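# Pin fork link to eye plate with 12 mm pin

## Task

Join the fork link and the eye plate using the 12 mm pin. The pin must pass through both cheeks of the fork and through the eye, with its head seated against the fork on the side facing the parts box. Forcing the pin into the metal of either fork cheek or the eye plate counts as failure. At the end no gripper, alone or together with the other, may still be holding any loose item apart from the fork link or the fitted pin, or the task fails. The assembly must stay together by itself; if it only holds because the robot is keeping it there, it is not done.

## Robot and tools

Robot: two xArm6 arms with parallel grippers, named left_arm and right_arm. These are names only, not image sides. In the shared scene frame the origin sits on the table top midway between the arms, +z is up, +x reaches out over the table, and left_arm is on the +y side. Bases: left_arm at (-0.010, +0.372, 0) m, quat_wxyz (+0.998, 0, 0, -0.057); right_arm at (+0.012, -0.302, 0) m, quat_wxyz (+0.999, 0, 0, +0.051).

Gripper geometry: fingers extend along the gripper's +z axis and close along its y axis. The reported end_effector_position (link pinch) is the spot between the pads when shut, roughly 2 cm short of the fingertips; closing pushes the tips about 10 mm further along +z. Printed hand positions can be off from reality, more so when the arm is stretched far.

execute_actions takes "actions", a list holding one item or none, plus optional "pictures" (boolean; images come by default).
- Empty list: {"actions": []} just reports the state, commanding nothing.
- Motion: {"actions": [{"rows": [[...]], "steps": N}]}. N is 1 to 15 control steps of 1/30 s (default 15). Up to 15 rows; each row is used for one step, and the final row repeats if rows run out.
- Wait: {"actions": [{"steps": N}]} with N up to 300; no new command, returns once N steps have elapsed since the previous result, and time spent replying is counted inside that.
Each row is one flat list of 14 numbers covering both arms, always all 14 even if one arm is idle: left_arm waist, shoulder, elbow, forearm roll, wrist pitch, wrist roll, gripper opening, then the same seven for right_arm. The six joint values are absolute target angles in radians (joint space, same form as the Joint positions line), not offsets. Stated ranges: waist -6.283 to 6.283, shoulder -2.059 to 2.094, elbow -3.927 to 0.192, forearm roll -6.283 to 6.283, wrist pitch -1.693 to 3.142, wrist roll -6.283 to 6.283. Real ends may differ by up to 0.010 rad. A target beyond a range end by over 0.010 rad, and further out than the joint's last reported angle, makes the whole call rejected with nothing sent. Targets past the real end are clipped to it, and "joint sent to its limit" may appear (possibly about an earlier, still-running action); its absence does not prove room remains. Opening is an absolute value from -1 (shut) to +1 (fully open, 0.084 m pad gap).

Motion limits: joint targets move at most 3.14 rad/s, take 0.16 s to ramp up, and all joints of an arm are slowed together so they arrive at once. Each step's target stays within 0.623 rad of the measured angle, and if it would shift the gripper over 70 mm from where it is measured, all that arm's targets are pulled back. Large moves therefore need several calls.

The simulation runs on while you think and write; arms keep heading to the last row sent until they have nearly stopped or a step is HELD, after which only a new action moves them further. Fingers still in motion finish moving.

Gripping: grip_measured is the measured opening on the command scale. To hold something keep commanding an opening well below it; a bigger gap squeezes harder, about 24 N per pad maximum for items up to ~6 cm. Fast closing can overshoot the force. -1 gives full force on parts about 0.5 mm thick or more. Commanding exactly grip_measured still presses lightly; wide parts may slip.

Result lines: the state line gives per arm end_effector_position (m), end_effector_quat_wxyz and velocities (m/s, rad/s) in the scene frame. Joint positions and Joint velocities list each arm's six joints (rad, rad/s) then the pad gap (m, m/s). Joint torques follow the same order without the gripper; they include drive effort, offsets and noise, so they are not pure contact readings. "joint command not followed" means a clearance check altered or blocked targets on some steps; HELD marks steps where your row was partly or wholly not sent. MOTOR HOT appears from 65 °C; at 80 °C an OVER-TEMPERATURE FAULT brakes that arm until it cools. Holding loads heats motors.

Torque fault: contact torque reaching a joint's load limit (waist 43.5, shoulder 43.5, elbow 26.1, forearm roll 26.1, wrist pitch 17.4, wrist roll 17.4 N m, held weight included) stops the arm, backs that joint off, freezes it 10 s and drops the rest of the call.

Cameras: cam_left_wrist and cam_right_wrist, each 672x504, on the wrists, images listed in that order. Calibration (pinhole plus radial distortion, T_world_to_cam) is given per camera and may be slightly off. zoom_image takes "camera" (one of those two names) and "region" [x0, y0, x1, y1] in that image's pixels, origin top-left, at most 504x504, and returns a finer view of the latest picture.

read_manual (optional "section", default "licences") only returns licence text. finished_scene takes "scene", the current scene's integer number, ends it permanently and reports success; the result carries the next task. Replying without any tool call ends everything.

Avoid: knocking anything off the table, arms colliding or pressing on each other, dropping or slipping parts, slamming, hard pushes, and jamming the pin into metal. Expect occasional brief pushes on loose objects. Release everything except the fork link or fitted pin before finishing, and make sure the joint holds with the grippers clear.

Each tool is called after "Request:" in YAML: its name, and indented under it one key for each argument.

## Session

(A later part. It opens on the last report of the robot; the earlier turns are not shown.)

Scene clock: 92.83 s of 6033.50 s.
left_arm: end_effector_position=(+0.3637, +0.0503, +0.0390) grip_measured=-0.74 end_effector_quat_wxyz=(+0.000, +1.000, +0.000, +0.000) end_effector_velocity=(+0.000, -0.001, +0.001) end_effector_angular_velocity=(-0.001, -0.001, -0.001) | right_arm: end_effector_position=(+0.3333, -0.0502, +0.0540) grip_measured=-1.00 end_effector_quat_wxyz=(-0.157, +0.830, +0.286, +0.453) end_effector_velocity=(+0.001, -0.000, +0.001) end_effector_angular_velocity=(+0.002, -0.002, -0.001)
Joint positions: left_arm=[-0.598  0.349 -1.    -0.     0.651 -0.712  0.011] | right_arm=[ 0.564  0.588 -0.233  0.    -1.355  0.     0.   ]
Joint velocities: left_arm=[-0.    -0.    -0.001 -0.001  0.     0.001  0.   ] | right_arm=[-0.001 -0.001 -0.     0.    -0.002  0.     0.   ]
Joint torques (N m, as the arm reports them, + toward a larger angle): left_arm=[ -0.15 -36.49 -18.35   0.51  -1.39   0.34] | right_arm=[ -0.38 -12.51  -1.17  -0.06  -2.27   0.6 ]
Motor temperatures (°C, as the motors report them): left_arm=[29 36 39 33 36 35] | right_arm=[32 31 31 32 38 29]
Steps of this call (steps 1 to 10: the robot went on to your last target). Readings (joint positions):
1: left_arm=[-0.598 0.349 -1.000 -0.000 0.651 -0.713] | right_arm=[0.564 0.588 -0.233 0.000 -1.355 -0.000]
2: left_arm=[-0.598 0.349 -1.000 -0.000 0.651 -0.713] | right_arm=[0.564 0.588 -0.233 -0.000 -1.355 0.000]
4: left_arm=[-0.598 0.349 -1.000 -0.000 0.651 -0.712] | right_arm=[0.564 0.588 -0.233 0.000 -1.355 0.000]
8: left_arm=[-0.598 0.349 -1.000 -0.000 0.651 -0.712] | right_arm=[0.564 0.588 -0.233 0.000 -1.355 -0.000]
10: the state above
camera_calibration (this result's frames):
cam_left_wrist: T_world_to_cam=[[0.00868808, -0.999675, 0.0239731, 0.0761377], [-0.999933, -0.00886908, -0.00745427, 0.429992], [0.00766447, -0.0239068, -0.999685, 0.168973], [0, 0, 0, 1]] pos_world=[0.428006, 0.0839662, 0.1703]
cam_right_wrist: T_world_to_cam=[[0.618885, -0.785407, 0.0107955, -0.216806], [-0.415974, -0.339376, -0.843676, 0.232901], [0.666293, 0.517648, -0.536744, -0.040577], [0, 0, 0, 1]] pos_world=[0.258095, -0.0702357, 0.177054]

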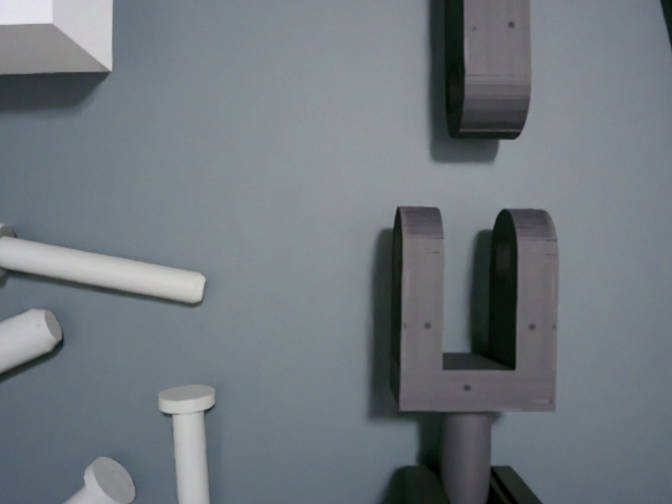

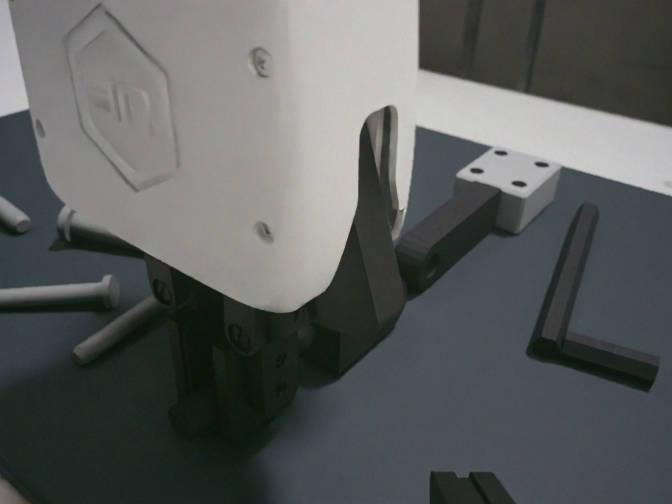

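Request:
execute_actions:
  actions:
    - {"rows":[[-0.5825,0.3757,-1.0559,0,0.6802,-0.6965,-1,0.564,0.588,-0.233,0,-1.355,0,-1]]}
  pictures: false

Request:
execute_actions:
  actions:
    - {"steps":10}

Scene clock: 101.90 s of 6033.50 s.
left_arm: end_effector_position=(+0.3783, +0.0478, +0.0428) grip_measured=-0.74 end_effector_quat_wxyz=(-0.000, +1.000, +0.000, -0.000) end_effector_velocity=(+0.003, -0.001, +0.002) end_effector_angular_velocity=(-0.003, -0.003, -0.000) | right_arm: end_effector_position=(+0.3333, -0.0502, +0.0540) grip_measured=-1.00 end_effector_quat_wxyz=(-0.157, +0.830, +0.286, +0.453) end_effector_velocity=(-0.000, +0.000, -0.000) end_effector_angular_velocity=(-0.000, +0.000, +0.000)
Joint positions: left_arm=[-0.583  0.375 -1.055 -0.     0.68  -0.697  0.011] | right_arm=[ 0.564  0.588 -0.233  0.    -1.355  0.     0.   ]
Joint velocities: left_arm=[ 0.002  0.002 -0.009 -0.     0.003  0.002 -0.   ] | right_arm=[ 0.     0.001 -0.     0.    -0.001 -0.     0.   ]
Joint torques (N m, as the arm reports them, + toward a larger angle): left_arm=[ -0.37 -37.89 -18.58   0.71  -1.55   0.53] | right_arm=[ -0.07 -12.43  -1.19   0.04  -2.34   0.67]
Motor temperatures (°C, as the motors report them): left_arm=[29 36 39 33 35 35] | right_arm=[32 31 31 32 38 29]
Steps of this call (steps 1 to 15: the robot went on to your last target; steps 16 to 90: nothing new was sent; then 5.57 s passed at rest; steps 91 to 105: all 15 steps of this action). Readings (joint positions):
91: left_arm=[-0.598 0.349 -1.000 0.000 0.651 -0.712] | right_arm=[0.564 0.588 -0.233 -0.000 -1.355 -0.000]
92: left_arm=[-0.597 0.351 -1.003 0.000 0.653 -0.711] | right_arm=[0.564 0.588 -0.233 -0.000 -1.355 0.000]
94: left_arm=[-0.591 0.362 -1.026 0.000 0.665 -0.705] | right_arm=[0.564 0.588 -0.233 -0.000 -1.355 -0.000]
98: left_arm=[-0.584 0.372 -1.051 -0.000 0.676 -0.698] | right_arm=[0.564 0.588 -0.233 0.000 -1.355 -0.000]
105: the state above

Scene clock: 102.23 s of 6033.50 s.
left_arm: end_effector_position=(+0.3786, +0.0477, +0.0430) grip_measured=-0.74 end_effector_quat_wxyz=(-0.000, +1.000, +0.000, -0.000) end_effector_velocity=(+0.001, -0.000, +0.000) end_effector_angular_velocity=(-0.001, -0.001, +0.001) | right_arm: end_effector_position=(+0.3333, -0.0502, +0.0540) grip_measured=-1.00 end_effector_quat_wxyz=(-0.157, +0.830, +0.286, +0.453) end_effector_velocity=(+0.000, +0.001, +0.001) end_effector_angular_velocity=(+0.002, -0.002, +0.001)
Joint positions: left_arm=[-0.583  0.376 -1.056 -0.     0.68  -0.697  0.011] | right_arm=[ 0.564  0.588 -0.233 -0.    -1.355  0.     0.   ]
Joint velocities: left_arm=[ 0.     0.    -0.001  0.    -0.    -0.001  0.   ] | right_arm=[ 0.001 -0.002  0.    -0.    -0.001 -0.     0.   ]
Joint torques (N m, as the arm reports them, + toward a larger angle): left_arm=[ -0.31 -37.9  -18.53   0.49  -1.71   0.3 ] | right_arm=[ -0.2  -12.48  -1.03   0.    -2.28   0.7 ]
Motor temperatures (°C, as the motors report them): left_arm=[29 36 39 33 35 35] | right_arm=[32 31 31 32 38 29]
Steps of this call (steps 1 to 10: the robot went on to your last target). Readings (joint positions):
1: left_arm=[-0.583 0.375 -1.055 0.000 0.680 -0.697] | right_arm=[0.564 0.588 -0.233 0.000 -1.355 0.000]
2: left_arm=[-0.583 0.376 -1.055 -0.000 0.680 -0.697] | right_arm=[0.564 0.588 -0.233 0.000 -1.355 0.000]
4: left_arm=[-0.583 0.376 -1.056 -0.000 0.680 -0.697] | right_arm=[0.564 0.588 -0.233 0.000 -1.355 0.000]
8: left_arm=[-0.583 0.376 -1.056 0.000 0.680 -0.697] | right_arm=[0.564 0.588 -0.233 0.000 -1.355 -0.000]
10: the state above
camera_calibration (this result's frames):
cam_left_wrist: T_world_to_cam=[[0.00858793, -0.999677, 0.0239055, 0.0733794], [-0.999934, -0.00876653, -0.00737629, 0.44495], [0.00758347, -0.0238406, -0.999687, 0.172802], [0, 0, 0, 1]] pos_world=[0.44298, 0.0813761, 0.174275]
cam_right_wrist: T_world_to_cam=[[0.618885, -0.785407, 0.0107954, -0.216806], [-0.415974, -0.339376, -0.843676, 0.232901], [0.666293, 0.517648, -0.536744, -0.0405769], [0, 0, 0, 1]] pos_world=[0.258095, -0.0702357, 0.177054]

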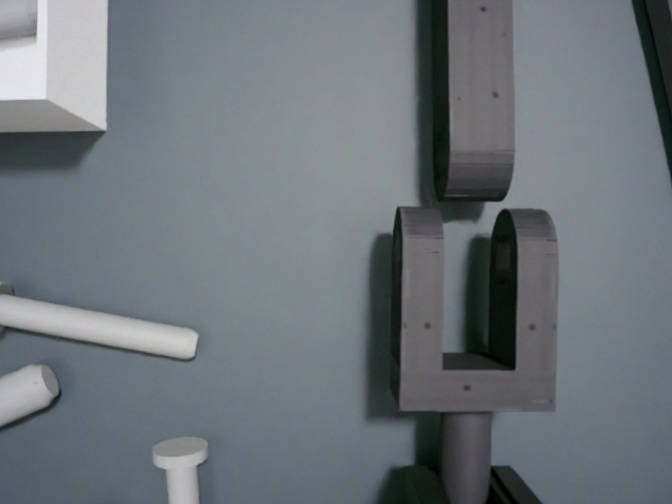

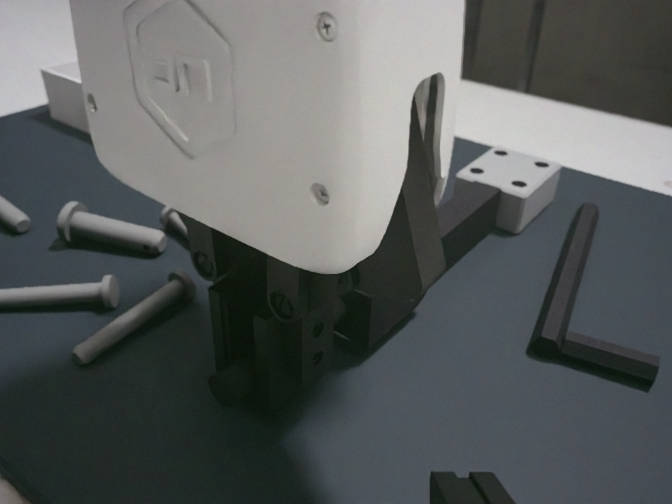

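Request:
execute_actions:
  actions:
    - {"rows":[[-0.5825,0.3757,-1.0559,0,0.6802,-0.6965,-1,-0.102,-0.2,-0.6,0,-1.355,0,-1]]}
  pictures: false

Request:
execute_actions:
  actions:
    - {"steps":45}
  pictures: false

Request:
execute_actions:
  actions:
    - {"rows":[[-0.5825,0.3757,-1.0559,0,0.6802,-0.6965,-1,-0.102,-0.2,-0.976,1.571,1.571,0,-1]]}
  pictures: false

Request:
execute_actions:
  actions:
    - {"steps":75}
  pictures: false

Request:
execute_actions:
  actions:
    - {"rows":[[-0.5825,0.3757,-1.0559,0,0.6802,-0.6965,-1,-0.102,0.58,-0.976,1.571,1.571,0,-1]]}
  pictures: false

Request:
execute_actions:
  actions:
    - {"steps":40}

Scene clock: 125.97 s of 6033.50 s.
left_arm: end_effector_position=(+0.3786, +0.0477, +0.0430) grip_measured=-0.74 end_effector_quat_wxyz=(+0.000, +1.000, +0.000, -0.000) end_effector_velocity=(-0.000, +0.000, -0.000) end_effector_angular_velocity=(+0.000, +0.001, +0.000) | right_arm: end_effector_position=(+0.4549, -0.0928, +0.1991) grip_measured=-1.00 end_effector_quat_wxyz=(-0.138, +0.756, +0.170, +0.617) end_effector_velocity=(+0.205, -0.154, +0.367) end_effector_angular_velocity=(+0.353, -0.746, -0.463)
Joint positions: left_arm=[-0.583  0.376 -1.056 -0.     0.68  -0.696  0.011] | right_arm=[ 0.341  0.345 -0.358  0.    -1.355  0.     0.   ]
Joint velocities: left_arm=[ 0.     0.     0.001 -0.001  0.     0.001 -0.   ] | right_arm=[-0.463 -0.571 -0.253 -0.    -0.002  0.     0.   ]
Joint torques (N m, as the arm reports them, + toward a larger angle): left_arm=[ -0.4  -37.8  -18.45   0.2   -1.43   0.26] | right_arm=[ -0.28 -13.54  -5.3   -0.19  -2.03   0.57]
Motor temperatures (°C, as the motors report them): left_arm=[29 36 39 33 35 35] | right_arm=[32 31 30 32 38 29]
Steps of this call (steps 1 to 15: the robot went on to your last target; steps 16 to 90: nothing new was sent; then 20.23 s passed at rest; steps 91 to 105: all 15 steps of this action). Readings (joint positions):
91: left_arm=[-0.582 0.376 -1.056 -0.000 0.680 -0.696] | right_arm=[0.564 0.588 -0.233 -0.000 -1.355 -0.000]
92: left_arm=[-0.583 0.376 -1.056 0.000 0.680 -0.697] | right_arm=[0.560 0.585 -0.234 -0.000 -1.355 -0.000]
94: left_arm=[-0.582 0.376 -1.056 -0.000 0.680 -0.696] | right_arm=[0.529 0.554 -0.251 -0.000 -1.354 -0.000]
98: left_arm=[-0.583 0.376 -1.056 -0.000 0.680 -0.696] | right_arm=[0.454 0.477 -0.296 -0.000 -1.355 -0.000]
105: the state above

Scene clock: 127.47 s of 6033.50 s.
left_arm: end_effector_position=(+0.3786, +0.0477, +0.0430) grip_measured=-0.74 end_effector_quat_wxyz=(+0.000, +1.000, +0.000, -0.000) end_effector_velocity=(+0.000, -0.000, +0.000) end_effector_angular_velocity=(-0.000, -0.001, +0.000) | right_arm: end_effector_position=(+0.4754, -0.3027, +0.5752) grip_measured=-1.00 end_effector_quat_wxyz=(+0.000, +0.474, -0.000, +0.881) end_effector_velocity=(-0.001, -0.002, +0.002) end_effector_angular_velocity=(+0.000, -0.005, -0.003)
Joint positions: left_arm=[-0.583  0.376 -1.056 -0.     0.68  -0.696  0.011] | right_arm=[-0.102 -0.2   -0.6   -0.    -1.355 -0.     0.   ]
Joint velocities: left_arm=[-0.     0.    -0.001  0.    -0.    -0.001  0.   ] | right_arm=[-0.003 -0.003 -0.002  0.    -0.     0.     0.   ]
Joint torques (N m, as the arm reports them, + toward a larger angle): left_arm=[ -0.65 -37.57 -18.42   0.34  -1.53   0.36] | right_arm=[ -0.33 -10.4  -11.54  -0.25  -0.65   0.63]
Motor temperatures (°C, as the motors report them): left_arm=[29 36 39 33 35 35] | right_arm=[32 31 31 32 38 29]
Steps of this call (steps 1 to 45: the robot went on to your last target). Readings (joint positions):
1: left_arm=[-0.583 0.376 -1.056 0.000 0.680 -0.696] | right_arm=[0.325 0.326 -0.366 0.000 -1.355 0.000]
2: left_arm=[-0.583 0.376 -1.056 0.000 0.680 -0.697] | right_arm=[0.310 0.307 -0.375 0.000 -1.355 0.000]
4: left_arm=[-0.583 0.376 -1.056 -0.000 0.680 -0.697] | right_arm=[0.280 0.269 -0.391 0.000 -1.355 0.000]
8: left_arm=[-0.582 0.376 -1.056 -0.000 0.680 -0.696] | right_arm=[0.219 0.195 -0.424 0.000 -1.355 0.000]
45: the state above

Scene clock: 127.97 s of 6033.50 s.
left_arm: end_effector_position=(+0.3786, +0.0477, +0.0430) grip_measured=-0.74 end_effector_quat_wxyz=(+0.000, +1.000, +0.000, -0.000) end_effector_velocity=(+0.000, -0.000, +0.000) end_effector_angular_velocity=(-0.001, -0.000, -0.000) | right_arm: end_effector_position=(+0.5531, -0.4352, +0.5518) grip_measured=-1.00 end_effector_quat_wxyz=(-0.054, +0.593, -0.307, +0.742) end_effector_velocity=(+0.146, -0.182, -0.362) end_effector_angular_velocity=(+2.146, +1.059, +0.071)
Joint positions: left_arm=[-0.583  0.376 -1.056  0.     0.68  -0.696  0.011] | right_arm=[-0.102 -0.201 -0.871  0.634 -0.721  0.     0.   ]
Joint velocities: left_arm=[ 0.     0.    -0.001 -0.    -0.     0.001 -0.   ] | right_arm=[-0.002 -0.001 -0.42   1.848  1.842 -0.     0.   ]
Joint torques (N m, as the arm reports them, + toward a larger angle): left_arm=[ -0.12 -37.83 -18.54   0.12  -1.49   0.25] | right_arm=[  0.3  -11.35 -11.56  -2.73  -1.33   0.57]
Motor temperatures (°C, as the motors report them): left_arm=[29 36 39 33 35 35] | right_arm=[32 31 31 32 38 29]
Steps of this call (steps 1 to 15: all 15 steps of this action). Readings (joint positions):
1: left_arm=[-0.582 0.376 -1.056 -0.000 0.680 -0.696] | right_arm=[-0.102 -0.200 -0.600 0.000 -1.355 -0.000]
2: left_arm=[-0.583 0.376 -1.056 0.000 0.680 -0.697] | right_arm=[-0.102 -0.200 -0.602 0.004 -1.350 -0.000]
4: left_arm=[-0.583 0.376 -1.056 -0.000 0.680 -0.696] | right_arm=[-0.101 -0.199 -0.625 0.046 -1.308 -0.000]
8: left_arm=[-0.583 0.376 -1.056 -0.000 0.680 -0.697] | right_arm=[-0.102 -0.200 -0.730 0.228 -1.126 -0.000]
15: the state above

Scene clock: 130.47 s of 6033.50 s.
left_arm: end_effector_position=(+0.3786, +0.0477, +0.0430) grip_measured=-0.74 end_effector_quat_wxyz=(+0.000, +1.000, +0.000, -0.000) end_effector_velocity=(-0.000, +0.000, -0.000) end_effector_angular_velocity=(+0.000, -0.000, -0.001) | right_arm: end_effector_position=(+0.4240, -0.0512, +0.4671) grip_measured=-1.00 end_effector_quat_wxyz=(+0.694, -0.693, +0.139, +0.138) end_effector_velocity=(-0.000, +0.000, +0.000) end_effector_angular_velocity=(+0.000, -0.000, +0.002)
Joint positions: left_arm=[-0.583  0.376 -1.056  0.     0.68  -0.696  0.011] | right_arm=[-0.102 -0.2   -0.976  1.571  1.571  0.     0.   ]
Joint velocities: left_arm=[ 0.    -0.     0.     0.001  0.     0.001  0.   ] | right_arm=[ 0.001 -0.    -0.     0.     0.001 -0.     0.   ]
Joint torques (N m, as the arm reports them, + toward a larger angle): left_arm=[ -0.46 -37.71 -18.36   0.33  -1.31   0.24] | right_arm=[ -0.02 -12.37 -13.65   2.48   0.62   0.54]
Motor temperatures (°C, as the motors report them): left_arm=[29 36 39 33 35 35] | right_arm=[32 31 31 32 38 29]
Steps of this call (steps 1 to 75: the robot went on to your last target). Readings (joint positions):
1: left_arm=[-0.583 0.376 -1.056 0.000 0.680 -0.696] | right_arm=[-0.102 -0.201 -0.884 0.696 -0.660 0.000]
2: left_arm=[-0.582 0.376 -1.056 0.000 0.680 -0.696] | right_arm=[-0.102 -0.200 -0.895 0.756 -0.599 0.000]
4: left_arm=[-0.583 0.376 -1.056 -0.000 0.680 -0.696] | right_arm=[-0.102 -0.200 -0.912 0.873 -0.482 0.000]
8: left_arm=[-0.583 0.376 -1.056 0.000 0.680 -0.697] | right_arm=[-0.102 -0.200 -0.935 1.096 -0.258 0.000]
75: the state above
All arms were judged still, so your last target was given up. Only a new action makes them travel on or press farther. Fingers that are still opening or closing keep moving.

Scene clock: 130.97 s of 6033.50 s.
left_arm: end_effector_position=(+0.3786, +0.0477, +0.0430) grip_measured=-0.74 end_effector_quat_wxyz=(+0.000, +1.000, +0.000, -0.000) end_effector_velocity=(-0.000, -0.000, +0.000) end_effector_angular_velocity=(-0.001, +0.001, +0.001) | right_arm: end_effector_position=(+0.4681, -0.0513, +0.3085) grip_measured=-1.00 end_effector_quat_wxyz=(+0.657, -0.657, +0.261, +0.261) end_effector_velocity=(+0.036, +0.000, -0.390) end_effector_angular_velocity=(+0.001, +0.855, +0.000)
Joint positions: left_arm=[-0.582  0.376 -1.056  0.     0.68  -0.696  0.011] | right_arm=[-0.102  0.161 -0.976  1.571  1.571  0.     0.   ]
Joint velocities: left_arm=[-0.    -0.     0.001 -0.002  0.    -0.    -0.   ] | right_arm=[ 0.001  0.856 -0.001  0.    -0.     0.     0.   ]
Joint torques (N m, as the arm reports them, + toward a larger angle): left_arm=[ -0.36 -37.7  -18.56   0.19  -1.41   0.46] | right_arm=[ -0.2  -17.44 -11.7    1.89   1.22   0.45]
Motor temperatures (°C, as the motors report them): left_arm=[29 36 39 33 35 35] | right_arm=[32 31 31 32 38 29]
Steps of this call (steps 1 to 15: all 15 steps of this action). Readings (joint positions):
1: left_arm=[-0.582 0.376 -1.056 -0.000 0.680 -0.696] | right_arm=[-0.102 -0.200 -0.976 1.571 1.571 -0.000]
2: left_arm=[-0.583 0.376 -1.056 0.000 0.680 -0.697] | right_arm=[-0.102 -0.197 -0.977 1.571 1.571 -0.000]
4: left_arm=[-0.582 0.376 -1.056 -0.000 0.680 -0.696] | right_arm=[-0.102 -0.163 -0.982 1.572 1.572 -0.000]
8: left_arm=[-0.583 0.376 -1.056 -0.000 0.680 -0.696] | right_arm=[-0.102 -0.039 -0.975 1.571 1.571 0.000]
15: the state above

Scene clock: 132.30 s of 6033.50 s.
left_arm: end_effector_position=(+0.3786, +0.0477, +0.0430) grip_measured=-0.74 end_effector_quat_wxyz=(+0.000, +1.000, +0.000, -0.000) end_effector_velocity=(-0.000, +0.000, -0.000) end_effector_angular_velocity=(+0.000, +0.001, +0.000) | right_arm: end_effector_position=(+0.4457, -0.0513, +0.1195) grip_measured=-1.00 end_effector_quat_wxyz=(+0.589, -0.588, +0.392, +0.392) end_effector_velocity=(-0.000, -0.001, -0.001) end_effector_angular_velocity=(-0.001, +0.003, -0.002)
Joint positions: left_arm=[-0.583  0.376 -1.056  0.     0.68  -0.696  0.011] | right_arm=[-0.102  0.58  -0.976  1.571  1.571 -0.     0.   ]
Joint velocities: left_arm=[ 0.    -0.     0.001 -0.    -0.    -0.     0.   ] | right_arm=[-0.001  0.002  0.    -0.    -0.001  0.     0.   ]
Joint torques (N m, as the arm reports them, + toward a larger angle): left_arm=[ -0.62 -38.   -18.61   0.42  -1.39   0.36] | right_arm=[  0.13 -19.33  -8.26   0.98   1.64   0.54]
Motor temperatures (°C, as the motors report them): left_arm=[29 36 39 33 35 35] | right_arm=[32 31 31 32 38 29]
Steps of this call (steps 1 to 40: the robot went on to your last target). Readings (joint positions):
1: left_arm=[-0.583 0.376 -1.056 -0.000 0.680 -0.697] | right_arm=[-0.102 0.190 -0.976 1.571 1.571 0.000]
2: left_arm=[-0.583 0.376 -1.056 -0.000 0.680 -0.696] | right_arm=[-0.102 0.218 -0.976 1.571 1.571 0.000]
4: left_arm=[-0.582 0.376 -1.056 0.000 0.680 -0.696] | right_arm=[-0.102 0.275 -0.976 1.571 1.571 0.000]
8: left_arm=[-0.583 0.376 -1.056 -0.000 0.680 -0.696] | right_arm=[-0.102 0.390 -0.976 1.571 1.571 0.000]
40: the state above
camera_calibration (this result's frames):
cam_left_wrist: T_world_to_cam=[[0.00860888, -0.999677, 0.0239305, 0.0733656], [-0.999934, -0.00878838, -0.007406, 0.44498], [0.00761391, -0.0238652, -0.999686, 0.172802], [0, 0, 0, 1]] pos_world=[0.443004, 0.0813764, 0.174288]
cam_right_wrist: T_world_to_cam=[[-0.91854, -0.00291049, -0.395318, 0.485946], [-0.395327, 0.00432863, 0.91853, 0.132291], [-0.000962188, 0.999986, -0.00512662, 0.178823], [0, 0, 0, 1]] pos_world=[0.498831, -0.177979, 0.0715059]

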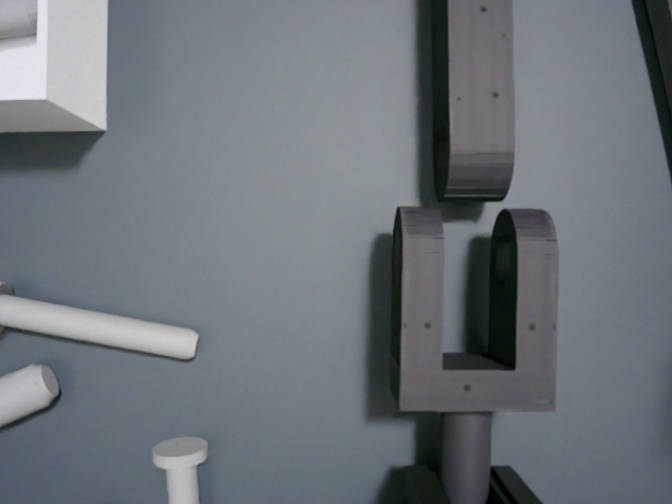

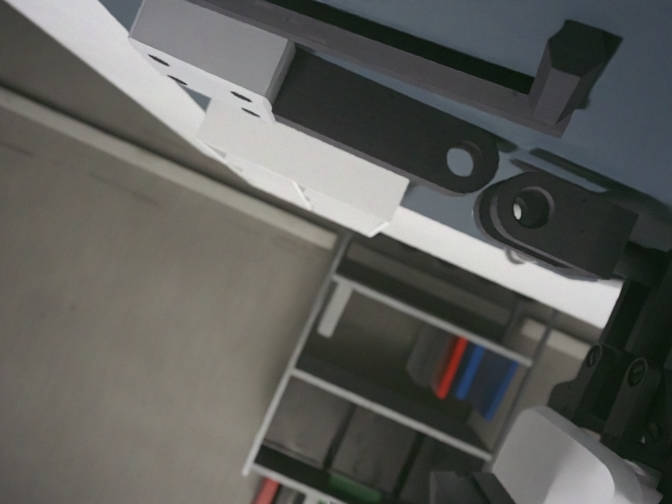

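Request:
execute_actions:
  actions:
    - {"rows":[[-0.5825,0.3892,-1.0539,0,0.6647,-0.6965,-1,-0.102,0.58,-0.976,1.571,1.571,0,-1]]}
  pictures: false

Request:
execute_actions:
  actions:
    - {"steps":10}

Scene clock: 138.43 s of 6033.50 s.
left_arm: end_effector_position=(+0.3786, +0.0477, +0.0368) grip_measured=-0.74 end_effector_quat_wxyz=(+0.000, +1.000, +0.000, +0.000) end_effector_velocity=(-0.001, +0.001, -0.002) end_effector_angular_velocity=(+0.002, +0.003, -0.000) | right_arm: end_effector_position=(+0.4456, -0.0513, +0.1195) grip_measured=-1.00 end_effector_quat_wxyz=(+0.589, -0.588, +0.392, +0.392) end_effector_velocity=(-0.000, +0.000, +0.000) end_effector_angular_velocity=(+0.000, -0.000, +0.001)
Joint positions: left_arm=[-0.582  0.389 -1.054  0.     0.665 -0.696  0.011] | right_arm=[-0.102  0.58  -0.976  1.571  1.571 -0.     0.   ]
Joint velocities: left_arm=[-0.     0.002  0.002 -0.    -0.001  0.    -0.   ] | right_arm=[ 0.001  0.    -0.    -0.     0.001 -0.001  0.   ]
Joint torques (N m, as the arm reports them, + toward a larger angle): left_arm=[ -0.17 -37.94 -18.24   0.25  -1.51   0.13] | right_arm=[ -0.19 -19.09  -8.24   1.11   1.65   0.64]
Motor temperatures (°C, as the motors report them): left_arm=[29 36 39 33 35 35] | right_arm=[32 31 31 32 38 29]
Steps of this call (steps 1 to 15: the robot went on to your last target; steps 16 to 90: nothing new was sent; then 2.63 s passed at rest; steps 91 to 105: all 15 steps of this action). Readings (joint positions):
91: left_arm=[-0.582 0.376 -1.056 -0.000 0.680 -0.697] | right_arm=[-0.102 0.580 -0.976 1.571 1.571 0.000]
92: left_arm=[-0.582 0.377 -1.056 -0.000 0.677 -0.697] | right_arm=[-0.102 0.580 -0.976 1.571 1.571 0.000]
94: left_arm=[-0.582 0.383 -1.055 0.000 0.671 -0.696] | right_arm=[-0.102 0.580 -0.976 1.571 1.571 0.000]
98: left_arm=[-0.583 0.389 -1.053 0.000 0.667 -0.697] | right_arm=[-0.102 0.580 -0.976 1.571 1.571 0.000]
105: the state above

Scene clock: 138.77 s of 6033.50 s.
left_arm: end_effector_position=(+0.3786, +0.0477, +0.0367) grip_measured=-0.74 end_effector_quat_wxyz=(+0.000, +1.000, +0.000, +0.000) end_effector_velocity=(-0.001, +0.000, -0.001) end_effector_angular_velocity=(+0.001, +0.001, -0.000) | right_arm: end_effector_position=(+0.4456, -0.0513, +0.1195) grip_measured=-1.00 end_effector_quat_wxyz=(+0.589, -0.588, +0.392, +0.392) end_effector_velocity=(+0.000, -0.000, -0.000) end_effector_angular_velocity=(-0.002, -0.001, -0.001)
Joint positions: left_arm=[-0.582  0.389 -1.054  0.     0.665 -0.696  0.011] | right_arm=[-0.102  0.58  -0.976  1.571  1.571 -0.     0.   ]
Joint velocities: left_arm=[ 0.     0.     0.001 -0.001 -0.     0.001  0.   ] | right_arm=[-0.    -0.001  0.     0.    -0.002  0.     0.   ]
Joint torques (N m, as the arm reports them, + toward a larger angle): left_arm=[ -0.77 -38.01 -18.31   0.4   -1.53   0.39] | right_arm=[ -0.2  -19.32  -8.1    1.01   1.5    0.61]
Motor temperatures (°C, as the motors report them): left_arm=[29 36 39 33 35 35] | right_arm=[32 31 31 32 38 29]
Steps of this call (steps 1 to 10: the robot went on to your last target). Readings (joint positions):
1: left_arm=[-0.582 0.389 -1.054 0.000 0.665 -0.696] | right_arm=[-0.102 0.580 -0.976 1.571 1.571 -0.000]
2: left_arm=[-0.582 0.389 -1.054 -0.000 0.665 -0.697] | right_arm=[-0.102 0.580 -0.976 1.571 1.571 -0.000]
4: left_arm=[-0.582 0.389 -1.054 -0.000 0.665 -0.697] | right_arm=[-0.102 0.580 -0.976 1.571 1.571 -0.000]
8: left_arm=[-0.582 0.389 -1.054 -0.000 0.665 -0.696] | right_arm=[-0.102 0.580 -0.976 1.571 1.571 -0.000]
10: the state above
camera_calibration (this result's frames):
cam_left_wrist: T_world_to_cam=[[0.00860834, -0.999676, 0.0239551, 0.0735806], [-0.999934, -0.00878872, -0.00743479, 0.444859], [0.00764292, -0.0238895, -0.999685, 0.166465], [0, 0, 0, 1]] pos_world=[0.442924, 0.0814432, 0.167957]
cam_right_wrist: T_world_to_cam=[[-0.918584, -0.00291407, -0.395215, 0.485915], [-0.395224, 0.00433394, 0.918574, 0.132273], [-0.000963952, 0.999986, -0.0051328, 0.178824], [0, 0, 0, 1]] pos_world=[0.498803, -0.177979, 0.071456]

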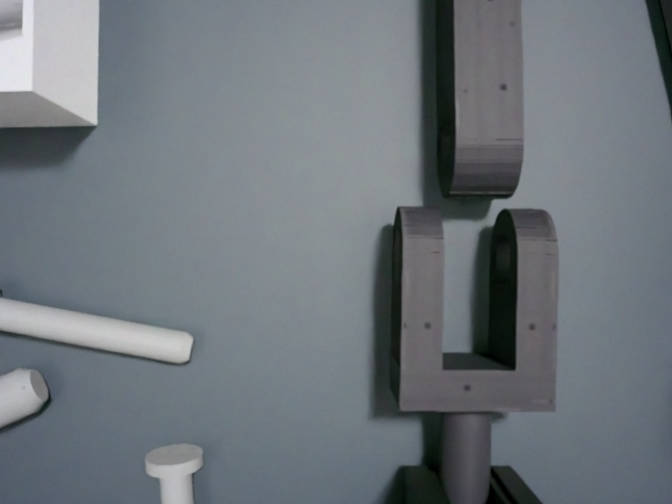

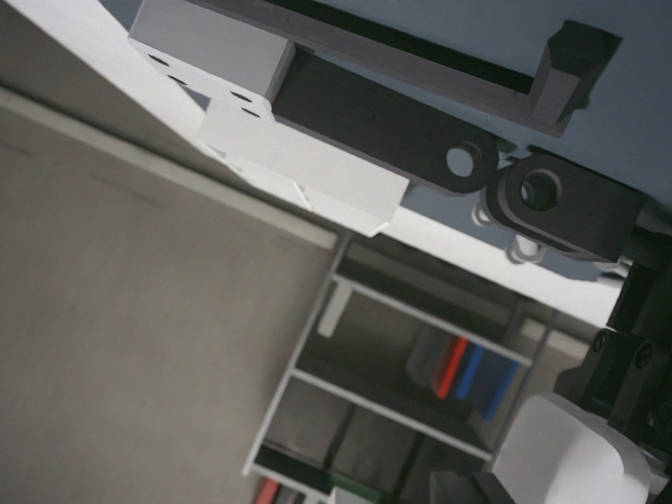

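Request:
execute_actions:
  actions:
    - {"rows":[[-0.5877,0.3892,-1.0539,0,0.6647,-0.7017,-1,-0.102,0.58,-0.976,1.571,1.571,0,-1]],"steps":10}
  pictures: false

Request:
execute_actions:
  actions:
    - {"rows":[[-0.5705,0.4188,-1.101,0,0.6822,-0.6845,-1,-0.102,0.58,-0.976,1.571,1.571,0,-1]]}

Request:
execute_actions:
  actions:
    - {"rows":[[-0.5533,0.4485,-1.1481,0,0.6996,-0.6673,-1,-0.102,0.58,-0.976,1.571,1.571,0,-1]]}
  pictures: false

Request:
execute_actions:
  actions:
    - {"steps":10}

Scene clock: 146.53 s of 6033.50 s.
left_arm: end_effector_position=(+0.3769, +0.0458, +0.0367) grip_measured=-0.74 end_effector_quat_wxyz=(+0.000, +1.000, +0.000, -0.000) end_effector_velocity=(-0.000, -0.000, +0.000) end_effector_angular_velocity=(+0.000, -0.000, +0.001) | right_arm: end_effector_position=(+0.4456, -0.0513, +0.1195) grip_measured=-1.00 end_effector_quat_wxyz=(+0.589, -0.588, +0.392, +0.392) end_effector_velocity=(+0.001, -0.001, +0.001) end_effector_angular_velocity=(-0.001, -0.003, -0.002)
Joint positions: left_arm=[-0.587  0.389 -1.054 -0.     0.665 -0.701  0.011] | right_arm=[-0.102  0.58  -0.976  1.571  1.571 -0.     0.   ]
Joint velocities: left_arm=[-0.001 -0.     0.     0.001 -0.    -0.003 -0.   ] | right_arm=[-0.002 -0.002  0.     0.    -0.001 -0.001  0.   ]
Joint torques (N m, as the arm reports them, + toward a larger angle): left_arm=[ -0.25 -37.84 -18.42   0.63  -1.4    0.45] | right_arm=[ -0.2  -19.46  -8.06   0.96   1.58   0.53]
Motor temperatures (°C, as the motors report them): left_arm=[29 36 39 33 35 35] | right_arm=[32 31 31 32 38 29]
Steps of this call (steps 1 to 15: the robot went on to your last target; steps 16 to 90: nothing new was sent; then 4.43 s passed at rest; steps 91 to 100: all 10 steps of this action). Readings (joint positions):
91: left_arm=[-0.583 0.389 -1.054 -0.000 0.665 -0.697] | right_arm=[-0.102 0.580 -0.976 1.571 1.571 -0.000]
92: left_arm=[-0.583 0.389 -1.054 0.000 0.665 -0.698] | right_arm=[-0.102 0.580 -0.976 1.571 1.571 -0.000]
94: left_arm=[-0.586 0.389 -1.054 -0.000 0.665 -0.700] | right_arm=[-0.102 0.580 -0.976 1.571 1.571 -0.000]
98: left_arm=[-0.587 0.389 -1.054 -0.000 0.665 -0.701] | right_arm=[-0.102 0.580 -0.976 1.571 1.571 0.000]
100: the state above

Scene clock: 147.03 s of 6033.50 s.
left_arm: end_effector_position=(+0.3907, +0.0455, +0.0367) grip_measured=-0.74 end_effector_quat_wxyz=(-0.000, +1.000, +0.000, -0.000) end_effector_velocity=(+0.002, -0.000, +0.001) end_effector_angular_velocity=(-0.001, -0.001, +0.001) | right_arm: end_effector_position=(+0.4456, -0.0513, +0.1195) grip_measured=-1.00 end_effector_quat_wxyz=(+0.589, -0.588, +0.392, +0.392) end_effector_velocity=(-0.000, +0.000, -0.000) end_effector_angular_velocity=(-0.001, -0.000, +0.000)
Joint positions: left_arm=[-0.571  0.418 -1.1   -0.     0.682 -0.685  0.011] | right_arm=[-0.102  0.58  -0.976  1.571  1.571  0.     0.   ]
Joint velocities: left_arm=[ 0.002  0.002 -0.005  0.     0.002  0.001 -0.   ] | right_arm=[ 0.001 -0.     0.     0.    -0.001  0.     0.   ]
Joint torques (N m, as the arm reports them, + toward a larger angle): left_arm=[ -0.4  -39.07 -18.84   0.63  -1.42   0.21] | right_arm=[ -0.21 -19.43  -8.02   1.02   1.71   0.55]
Motor temperatures (°C, as the motors report them): left_arm=[29 36 39 33 35 35] | right_arm=[32 31 31 32 38 29]
Steps of this call (steps 1 to 15: all 15 steps of this action). Readings (joint positions):
1: left_arm=[-0.587 0.389 -1.054 0.000 0.665 -0.701] | right_arm=[-0.102 0.580 -0.976 1.571 1.571 0.000]
2: left_arm=[-0.587 0.391 -1.057 0.000 0.667 -0.700] | right_arm=[-0.102 0.580 -0.976 1.571 1.571 -0.000]
4: left_arm=[-0.580 0.404 -1.077 -0.000 0.674 -0.693] | right_arm=[-0.102 0.580 -0.976 1.571 1.571 -0.000]
8: left_arm=[-0.572 0.416 -1.096 -0.000 0.680 -0.687] | right_arm=[-0.102 0.580 -0.976 1.571 1.571 -0.000]
15: the state above
camera_calibration (this result's frames):
cam_left_wrist: T_world_to_cam=[[0.00853324, -0.999679, 0.0238526, 0.071279], [-0.999935, -0.0087099, -0.00731194, 0.456962], [0.00751734, -0.0237887, -0.999689, 0.166351], [0, 0, 0, 1]] pos_world=[0.455074, 0.0791935, 0.16794]
cam_right_wrist: T_world_to_cam=[[-0.918584, -0.00291366, -0.395215, 0.485915], [-0.395224, 0.00433401, 0.918574, 0.132273], [-0.000963551, 0.999986, -0.0051327, 0.178824], [0, 0, 0, 1]] pos_world=[0.498803, -0.177979, 0.0714559]

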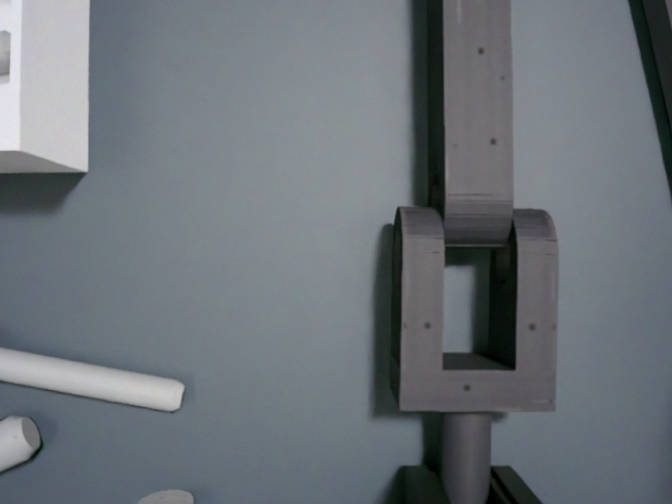

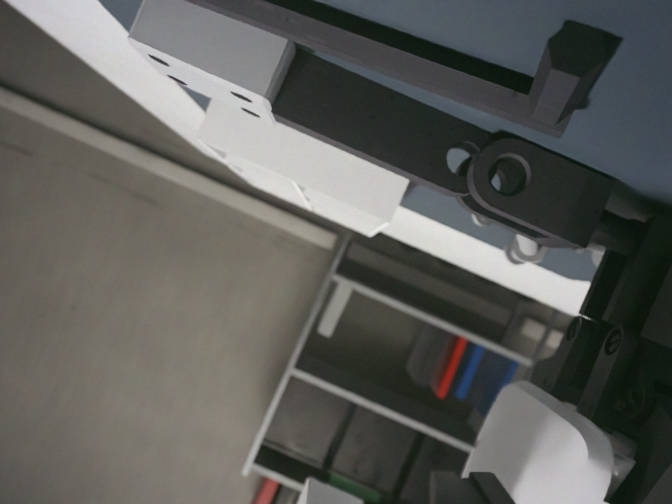

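Scene clock: 147.53 s of 6033.50 s.
left_arm: end_effector_position=(+0.4047, +0.0458, +0.0365) grip_measured=-0.74 end_effector_quat_wxyz=(-0.000, +1.000, +0.000, -0.000) end_effector_velocity=(+0.002, -0.000, +0.000) end_effector_angular_velocity=(-0.000, -0.001, -0.000) | right_arm: end_effector_position=(+0.4456, -0.0513, +0.1195) grip_measured=-1.00 end_effector_quat_wxyz=(+0.589, -0.588, +0.392, +0.392) end_effector_velocity=(-0.000, +0.000, -0.000) end_effector_angular_velocity=(-0.000, +0.001, +0.000)
Joint positions: left_arm=[-0.554  0.448 -1.147  0.     0.699 -0.667  0.011] | right_arm=[-0.102  0.58  -0.976  1.571  1.571  0.     0.   ]
Joint velocities: left_arm=[ 0.002  0.002 -0.005 -0.     0.002  0.002 -0.   ] | right_arm=[ 0.     0.001  0.    -0.    -0.     0.     0.   ]
Joint torques (N m, as the arm reports them, + toward a larger angle): left_arm=[ -0.16 -40.12 -18.7    0.54  -1.42   0.27] | right_arm=[ -0.28 -19.3   -7.95   1.03   1.63   0.57]
Motor temperatures (°C, as the motors report them): left_arm=[29 36 39 33 35 35] | right_arm=[32 31 31 32 38 29]
Steps of this call (steps 1 to 15: all 15 steps of this action). Readings (joint positions):
1: left_arm=[-0.571 0.419 -1.101 0.000 0.682 -0.685] | right_arm=[-0.102 0.580 -0.976 1.571 1.571 0.000]
2: left_arm=[-0.570 0.421 -1.104 0.000 0.684 -0.683] | right_arm=[-0.102 0.580 -0.976 1.571 1.571 0.000]
4: left_arm=[-0.563 0.433 -1.124 -0.000 0.691 -0.676] | right_arm=[-0.102 0.580 -0.976 1.571 1.571 0.000]
8: left_arm=[-0.555 0.445 -1.143 0.000 0.697 -0.669] | right_arm=[-0.102 0.580 -0.976 1.571 1.571 0.000]
15: the state above

Scene clock: 147.87 s of 6033.50 s.
left_arm: end_effector_position=(+0.4049, +0.0458, +0.0365) grip_measured=-0.74 end_effector_quat_wxyz=(+0.000, +1.000, +0.000, -0.000) end_effector_velocity=(+0.000, +0.000, -0.000) end_effector_angular_velocity=(-0.001, +0.001, +0.002) | right_arm: end_effector_position=(+0.4456, -0.0513, +0.1195) grip_measured=-1.00 end_effector_quat_wxyz=(+0.589, -0.588, +0.392, +0.392) end_effector_velocity=(-0.000, +0.000, -0.000) end_effector_angular_velocity=(-0.000, +0.000, +0.000)
Joint positions: left_arm=[-0.553  0.448 -1.148  0.     0.7   -0.667  0.011] | right_arm=[-0.102  0.58  -0.976  1.571  1.571  0.     0.   ]
Joint velocities: left_arm=[ 0.     0.    -0.    -0.001  0.    -0.     0.   ] | right_arm=[ 0.001  0.     0.    -0.    -0.     0.     0.   ]
Joint torques (N m, as the arm reports them, + toward a larger angle): left_arm=[ -0.47 -39.52 -18.56   0.56  -1.54   0.32] | right_arm=[ -0.16 -19.33  -8.34   0.99   1.56   0.53]
Motor temperatures (°C, as the motors report them): left_arm=[29 36 39 33 35 35] | right_arm=[32 31 31 32 38 29]
Steps of this call (steps 1 to 10: the robot went on to your last target). Readings (joint positions):
1: left_arm=[-0.554 0.448 -1.148 0.000 0.699 -0.667] | right_arm=[-0.102 0.580 -0.976 1.571 1.571 -0.000]
2: left_arm=[-0.553 0.448 -1.148 0.000 0.700 -0.667] | right_arm=[-0.102 0.580 -0.976 1.571 1.571 0.000]
4: left_arm=[-0.553 0.448 -1.148 0.000 0.700 -0.667] | right_arm=[-0.102 0.580 -0.976 1.571 1.571 0.000]
8: left_arm=[-0.553 0.448 -1.148 0.000 0.700 -0.667] | right_arm=[-0.102 0.580 -0.976 1.571 1.571 -0.000]
10: the state above
camera_calibration (this result's frames):
cam_left_wrist: T_world_to_cam=[[0.00858216, -0.999677, 0.0239259, 0.0714215], [-0.999934, -0.00876149, -0.00740036, 0.471154], [0.00760759, -0.0238608, -0.999686, 0.166091], [0, 0, 0, 1]] pos_world=[0.469247, 0.0794895, 0.167817]
cam_right_wrist: T_world_to_cam=[[-0.918584, -0.00291379, -0.395215, 0.485915], [-0.395224, 0.00433389, 0.918574, 0.132273], [-0.000963714, 0.999986, -0.00513265, 0.178824], [0, 0, 0, 1]] pos_world=[0.498803, -0.177979, 0.071456]

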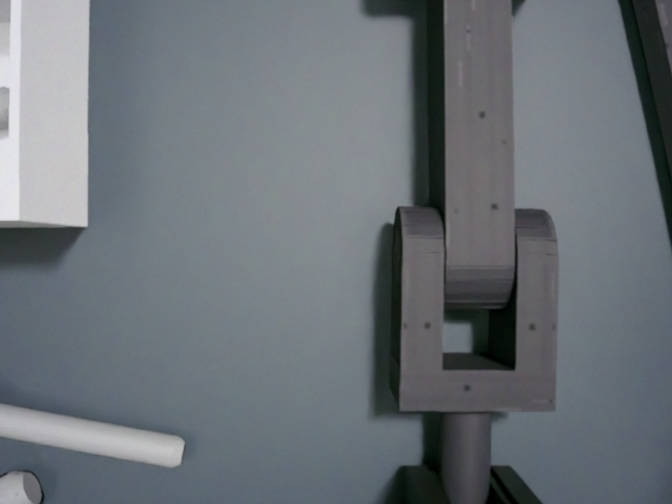

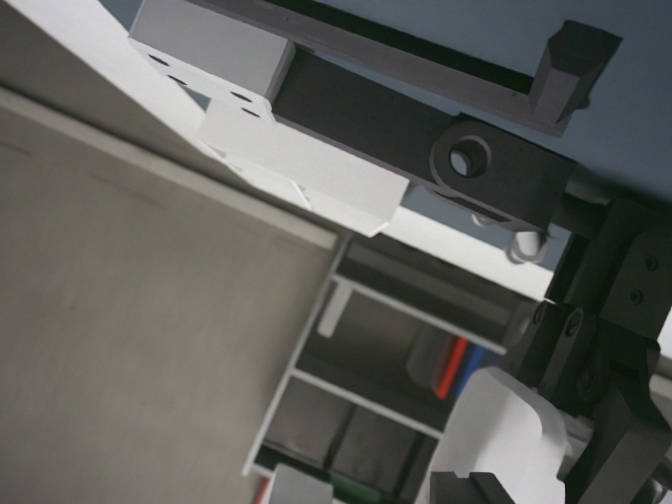

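Request:
execute_actions:
  actions:
    - {"rows":[[-0.5533,0.4485,-1.1481,0,0.6996,-0.6673,-0.3,-0.102,0.62,-0.976,1.571,1.571,0.36,-1]]}
  pictures: false

Request:
execute_actions:
  actions:
    - {"steps":10}

Scene clock: 153.30 s of 6033.50 s.
left_arm: end_effector_position=(+0.4050, +0.0458, +0.0366) grip_measured=-0.32 end_effector_quat_wxyz=(+0.000, +1.000, +0.000, +0.000) end_effector_velocity=(-0.000, +0.000, -0.000) end_effector_angular_velocity=(+0.001, +0.001, -0.001) | right_arm: end_effector_position=(+0.4397, -0.0512, +0.1028) grip_measured=-1.00 end_effector_quat_wxyz=(+0.502, -0.501, +0.499, +0.498) end_effector_velocity=(+0.001, -0.001, -0.001) end_effector_angular_velocity=(+0.002, +0.098, -0.002)
Joint positions: left_arm=[-0.553  0.448 -1.148  0.     0.7   -0.667  0.03 ] | right_arm=[-0.102  0.619 -0.976  1.571  1.571  0.351  0.   ]
Joint velocities: left_arm=[-0.     0.001  0.     0.001  0.     0.     0.   ] | right_arm=[-0.002  0.006 -0.004  0.     0.002  0.096  0.   ]
Joint torques (N m, as the arm reports them, + toward a larger angle): left_arm=[ -0.93 -37.72 -17.34   0.48  -1.31   0.33] | right_arm=[ -0.14 -19.31  -7.46   0.82   1.56   0.39]
Motor temperatures (°C, as the motors report them): left_arm=[29 36 39 33 35 35] | right_arm=[32 31 31 32 38 29]
Steps of this call (steps 1 to 15: the robot went on to your last target; steps 16 to 90: nothing new was sent; then 1.93 s passed at rest; steps 91 to 105: all 15 steps of this action). Readings (joint positions):
91: left_arm=[-0.553 0.448 -1.148 0.000 0.700 -0.667] | right_arm=[-0.102 0.580 -0.976 1.571 1.571 0.000]
92: left_arm=[-0.553 0.448 -1.148 0.000 0.699 -0.667] | right_arm=[-0.102 0.580 -0.976 1.571 1.571 0.005]
94: left_arm=[-0.553 0.448 -1.149 0.000 0.699 -0.667] | right_arm=[-0.102 0.584 -0.977 1.571 1.571 0.048]
98: left_arm=[-0.553 0.448 -1.149 0.000 0.699 -0.667] | right_arm=[-0.102 0.608 -0.976 1.571 1.571 0.246]
105: the state above

Scene clock: 153.63 s of 6033.50 s.
left_arm: end_effector_position=(+0.4049, +0.0458, +0.0365) grip_measured=-0.32 end_effector_quat_wxyz=(+0.000, +1.000, +0.000, +0.000) end_effector_velocity=(-0.001, +0.001, -0.001) end_effector_angular_velocity=(+0.002, +0.002, -0.000) | right_arm: end_effector_position=(+0.4394, -0.0512, +0.1023) grip_measured=-1.00 end_effector_quat_wxyz=(+0.499, -0.499, +0.501, +0.501) end_effector_velocity=(-0.000, +0.000, -0.000) end_effector_angular_velocity=(-0.000, +0.004, +0.000)
Joint positions: left_arm=[-0.553  0.448 -1.148  0.     0.7   -0.667  0.03 ] | right_arm=[-0.102  0.62  -0.976  1.571  1.571  0.36   0.   ]
Joint velocities: left_arm=[ 0.     0.001  0.002  0.     0.    -0.     0.   ] | right_arm=[ 0.     0.     0.    -0.     0.     0.003  0.   ]
Joint torques (N m, as the arm reports them, + toward a larger angle): left_arm=[  0.15 -38.1  -17.48   0.47  -1.23   0.36] | right_arm=[ -0.27 -19.05  -7.59   0.9    1.68   0.62]
Motor temperatures (°C, as the motors report them): left_arm=[29 36 39 33 35 35] | right_arm=[32 31 31 32 38 29]
Steps of this call (steps 1 to 10: the robot went on to your last target). Readings (joint positions):
1: left_arm=[-0.553 0.448 -1.148 0.000 0.700 -0.667] | right_arm=[-0.102 0.619 -0.976 1.571 1.571 0.353]
2: left_arm=[-0.553 0.448 -1.148 0.000 0.700 -0.667] | right_arm=[-0.102 0.619 -0.976 1.571 1.571 0.355]
4: left_arm=[-0.553 0.448 -1.148 0.000 0.700 -0.667] | right_arm=[-0.102 0.620 -0.976 1.571 1.571 0.358]
8: left_arm=[-0.553 0.448 -1.148 0.000 0.700 -0.667] | right_arm=[-0.102 0.620 -0.976 1.571 1.571 0.359]
10: the state above
camera_calibration (this result's frames):
cam_left_wrist: T_world_to_cam=[[0.0086084, -0.999676, 0.0239442, 0.0714122], [-0.999934, -0.00878841, -0.00742301, 0.471182], [0.00763104, -0.0238787, -0.999686, 0.166088], [0, 0, 0, 1]] pos_world=[0.469269, 0.079496, 0.167824]
cam_right_wrist: T_world_to_cam=[[-0.999972, -0.00292035, -0.00684094, 0.469449], [-0.00685237, 0.00392058, 0.999969, -0.0334375], [-0.00289343, 0.999988, -0.00394049, 0.17945], [0, 0, 0, 1]] pos_world=[0.469726, -0.177946, 0.0373551]

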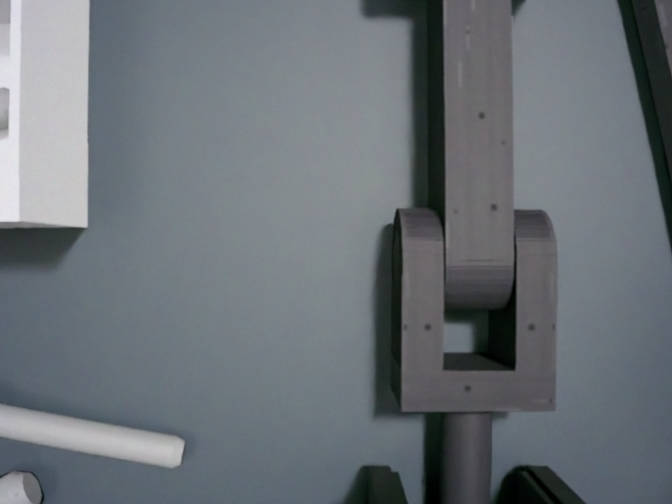

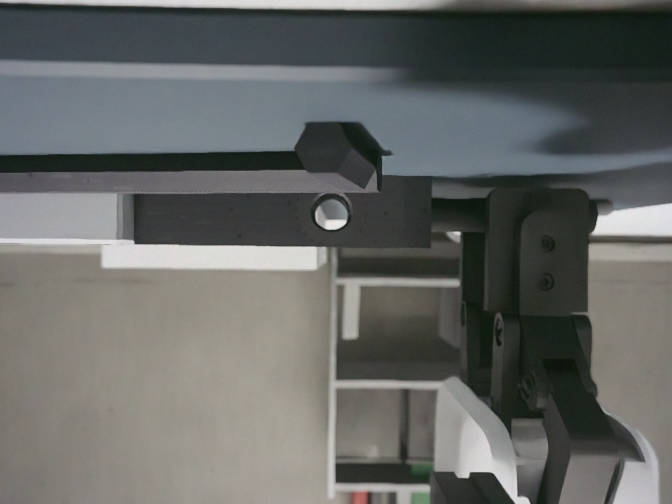

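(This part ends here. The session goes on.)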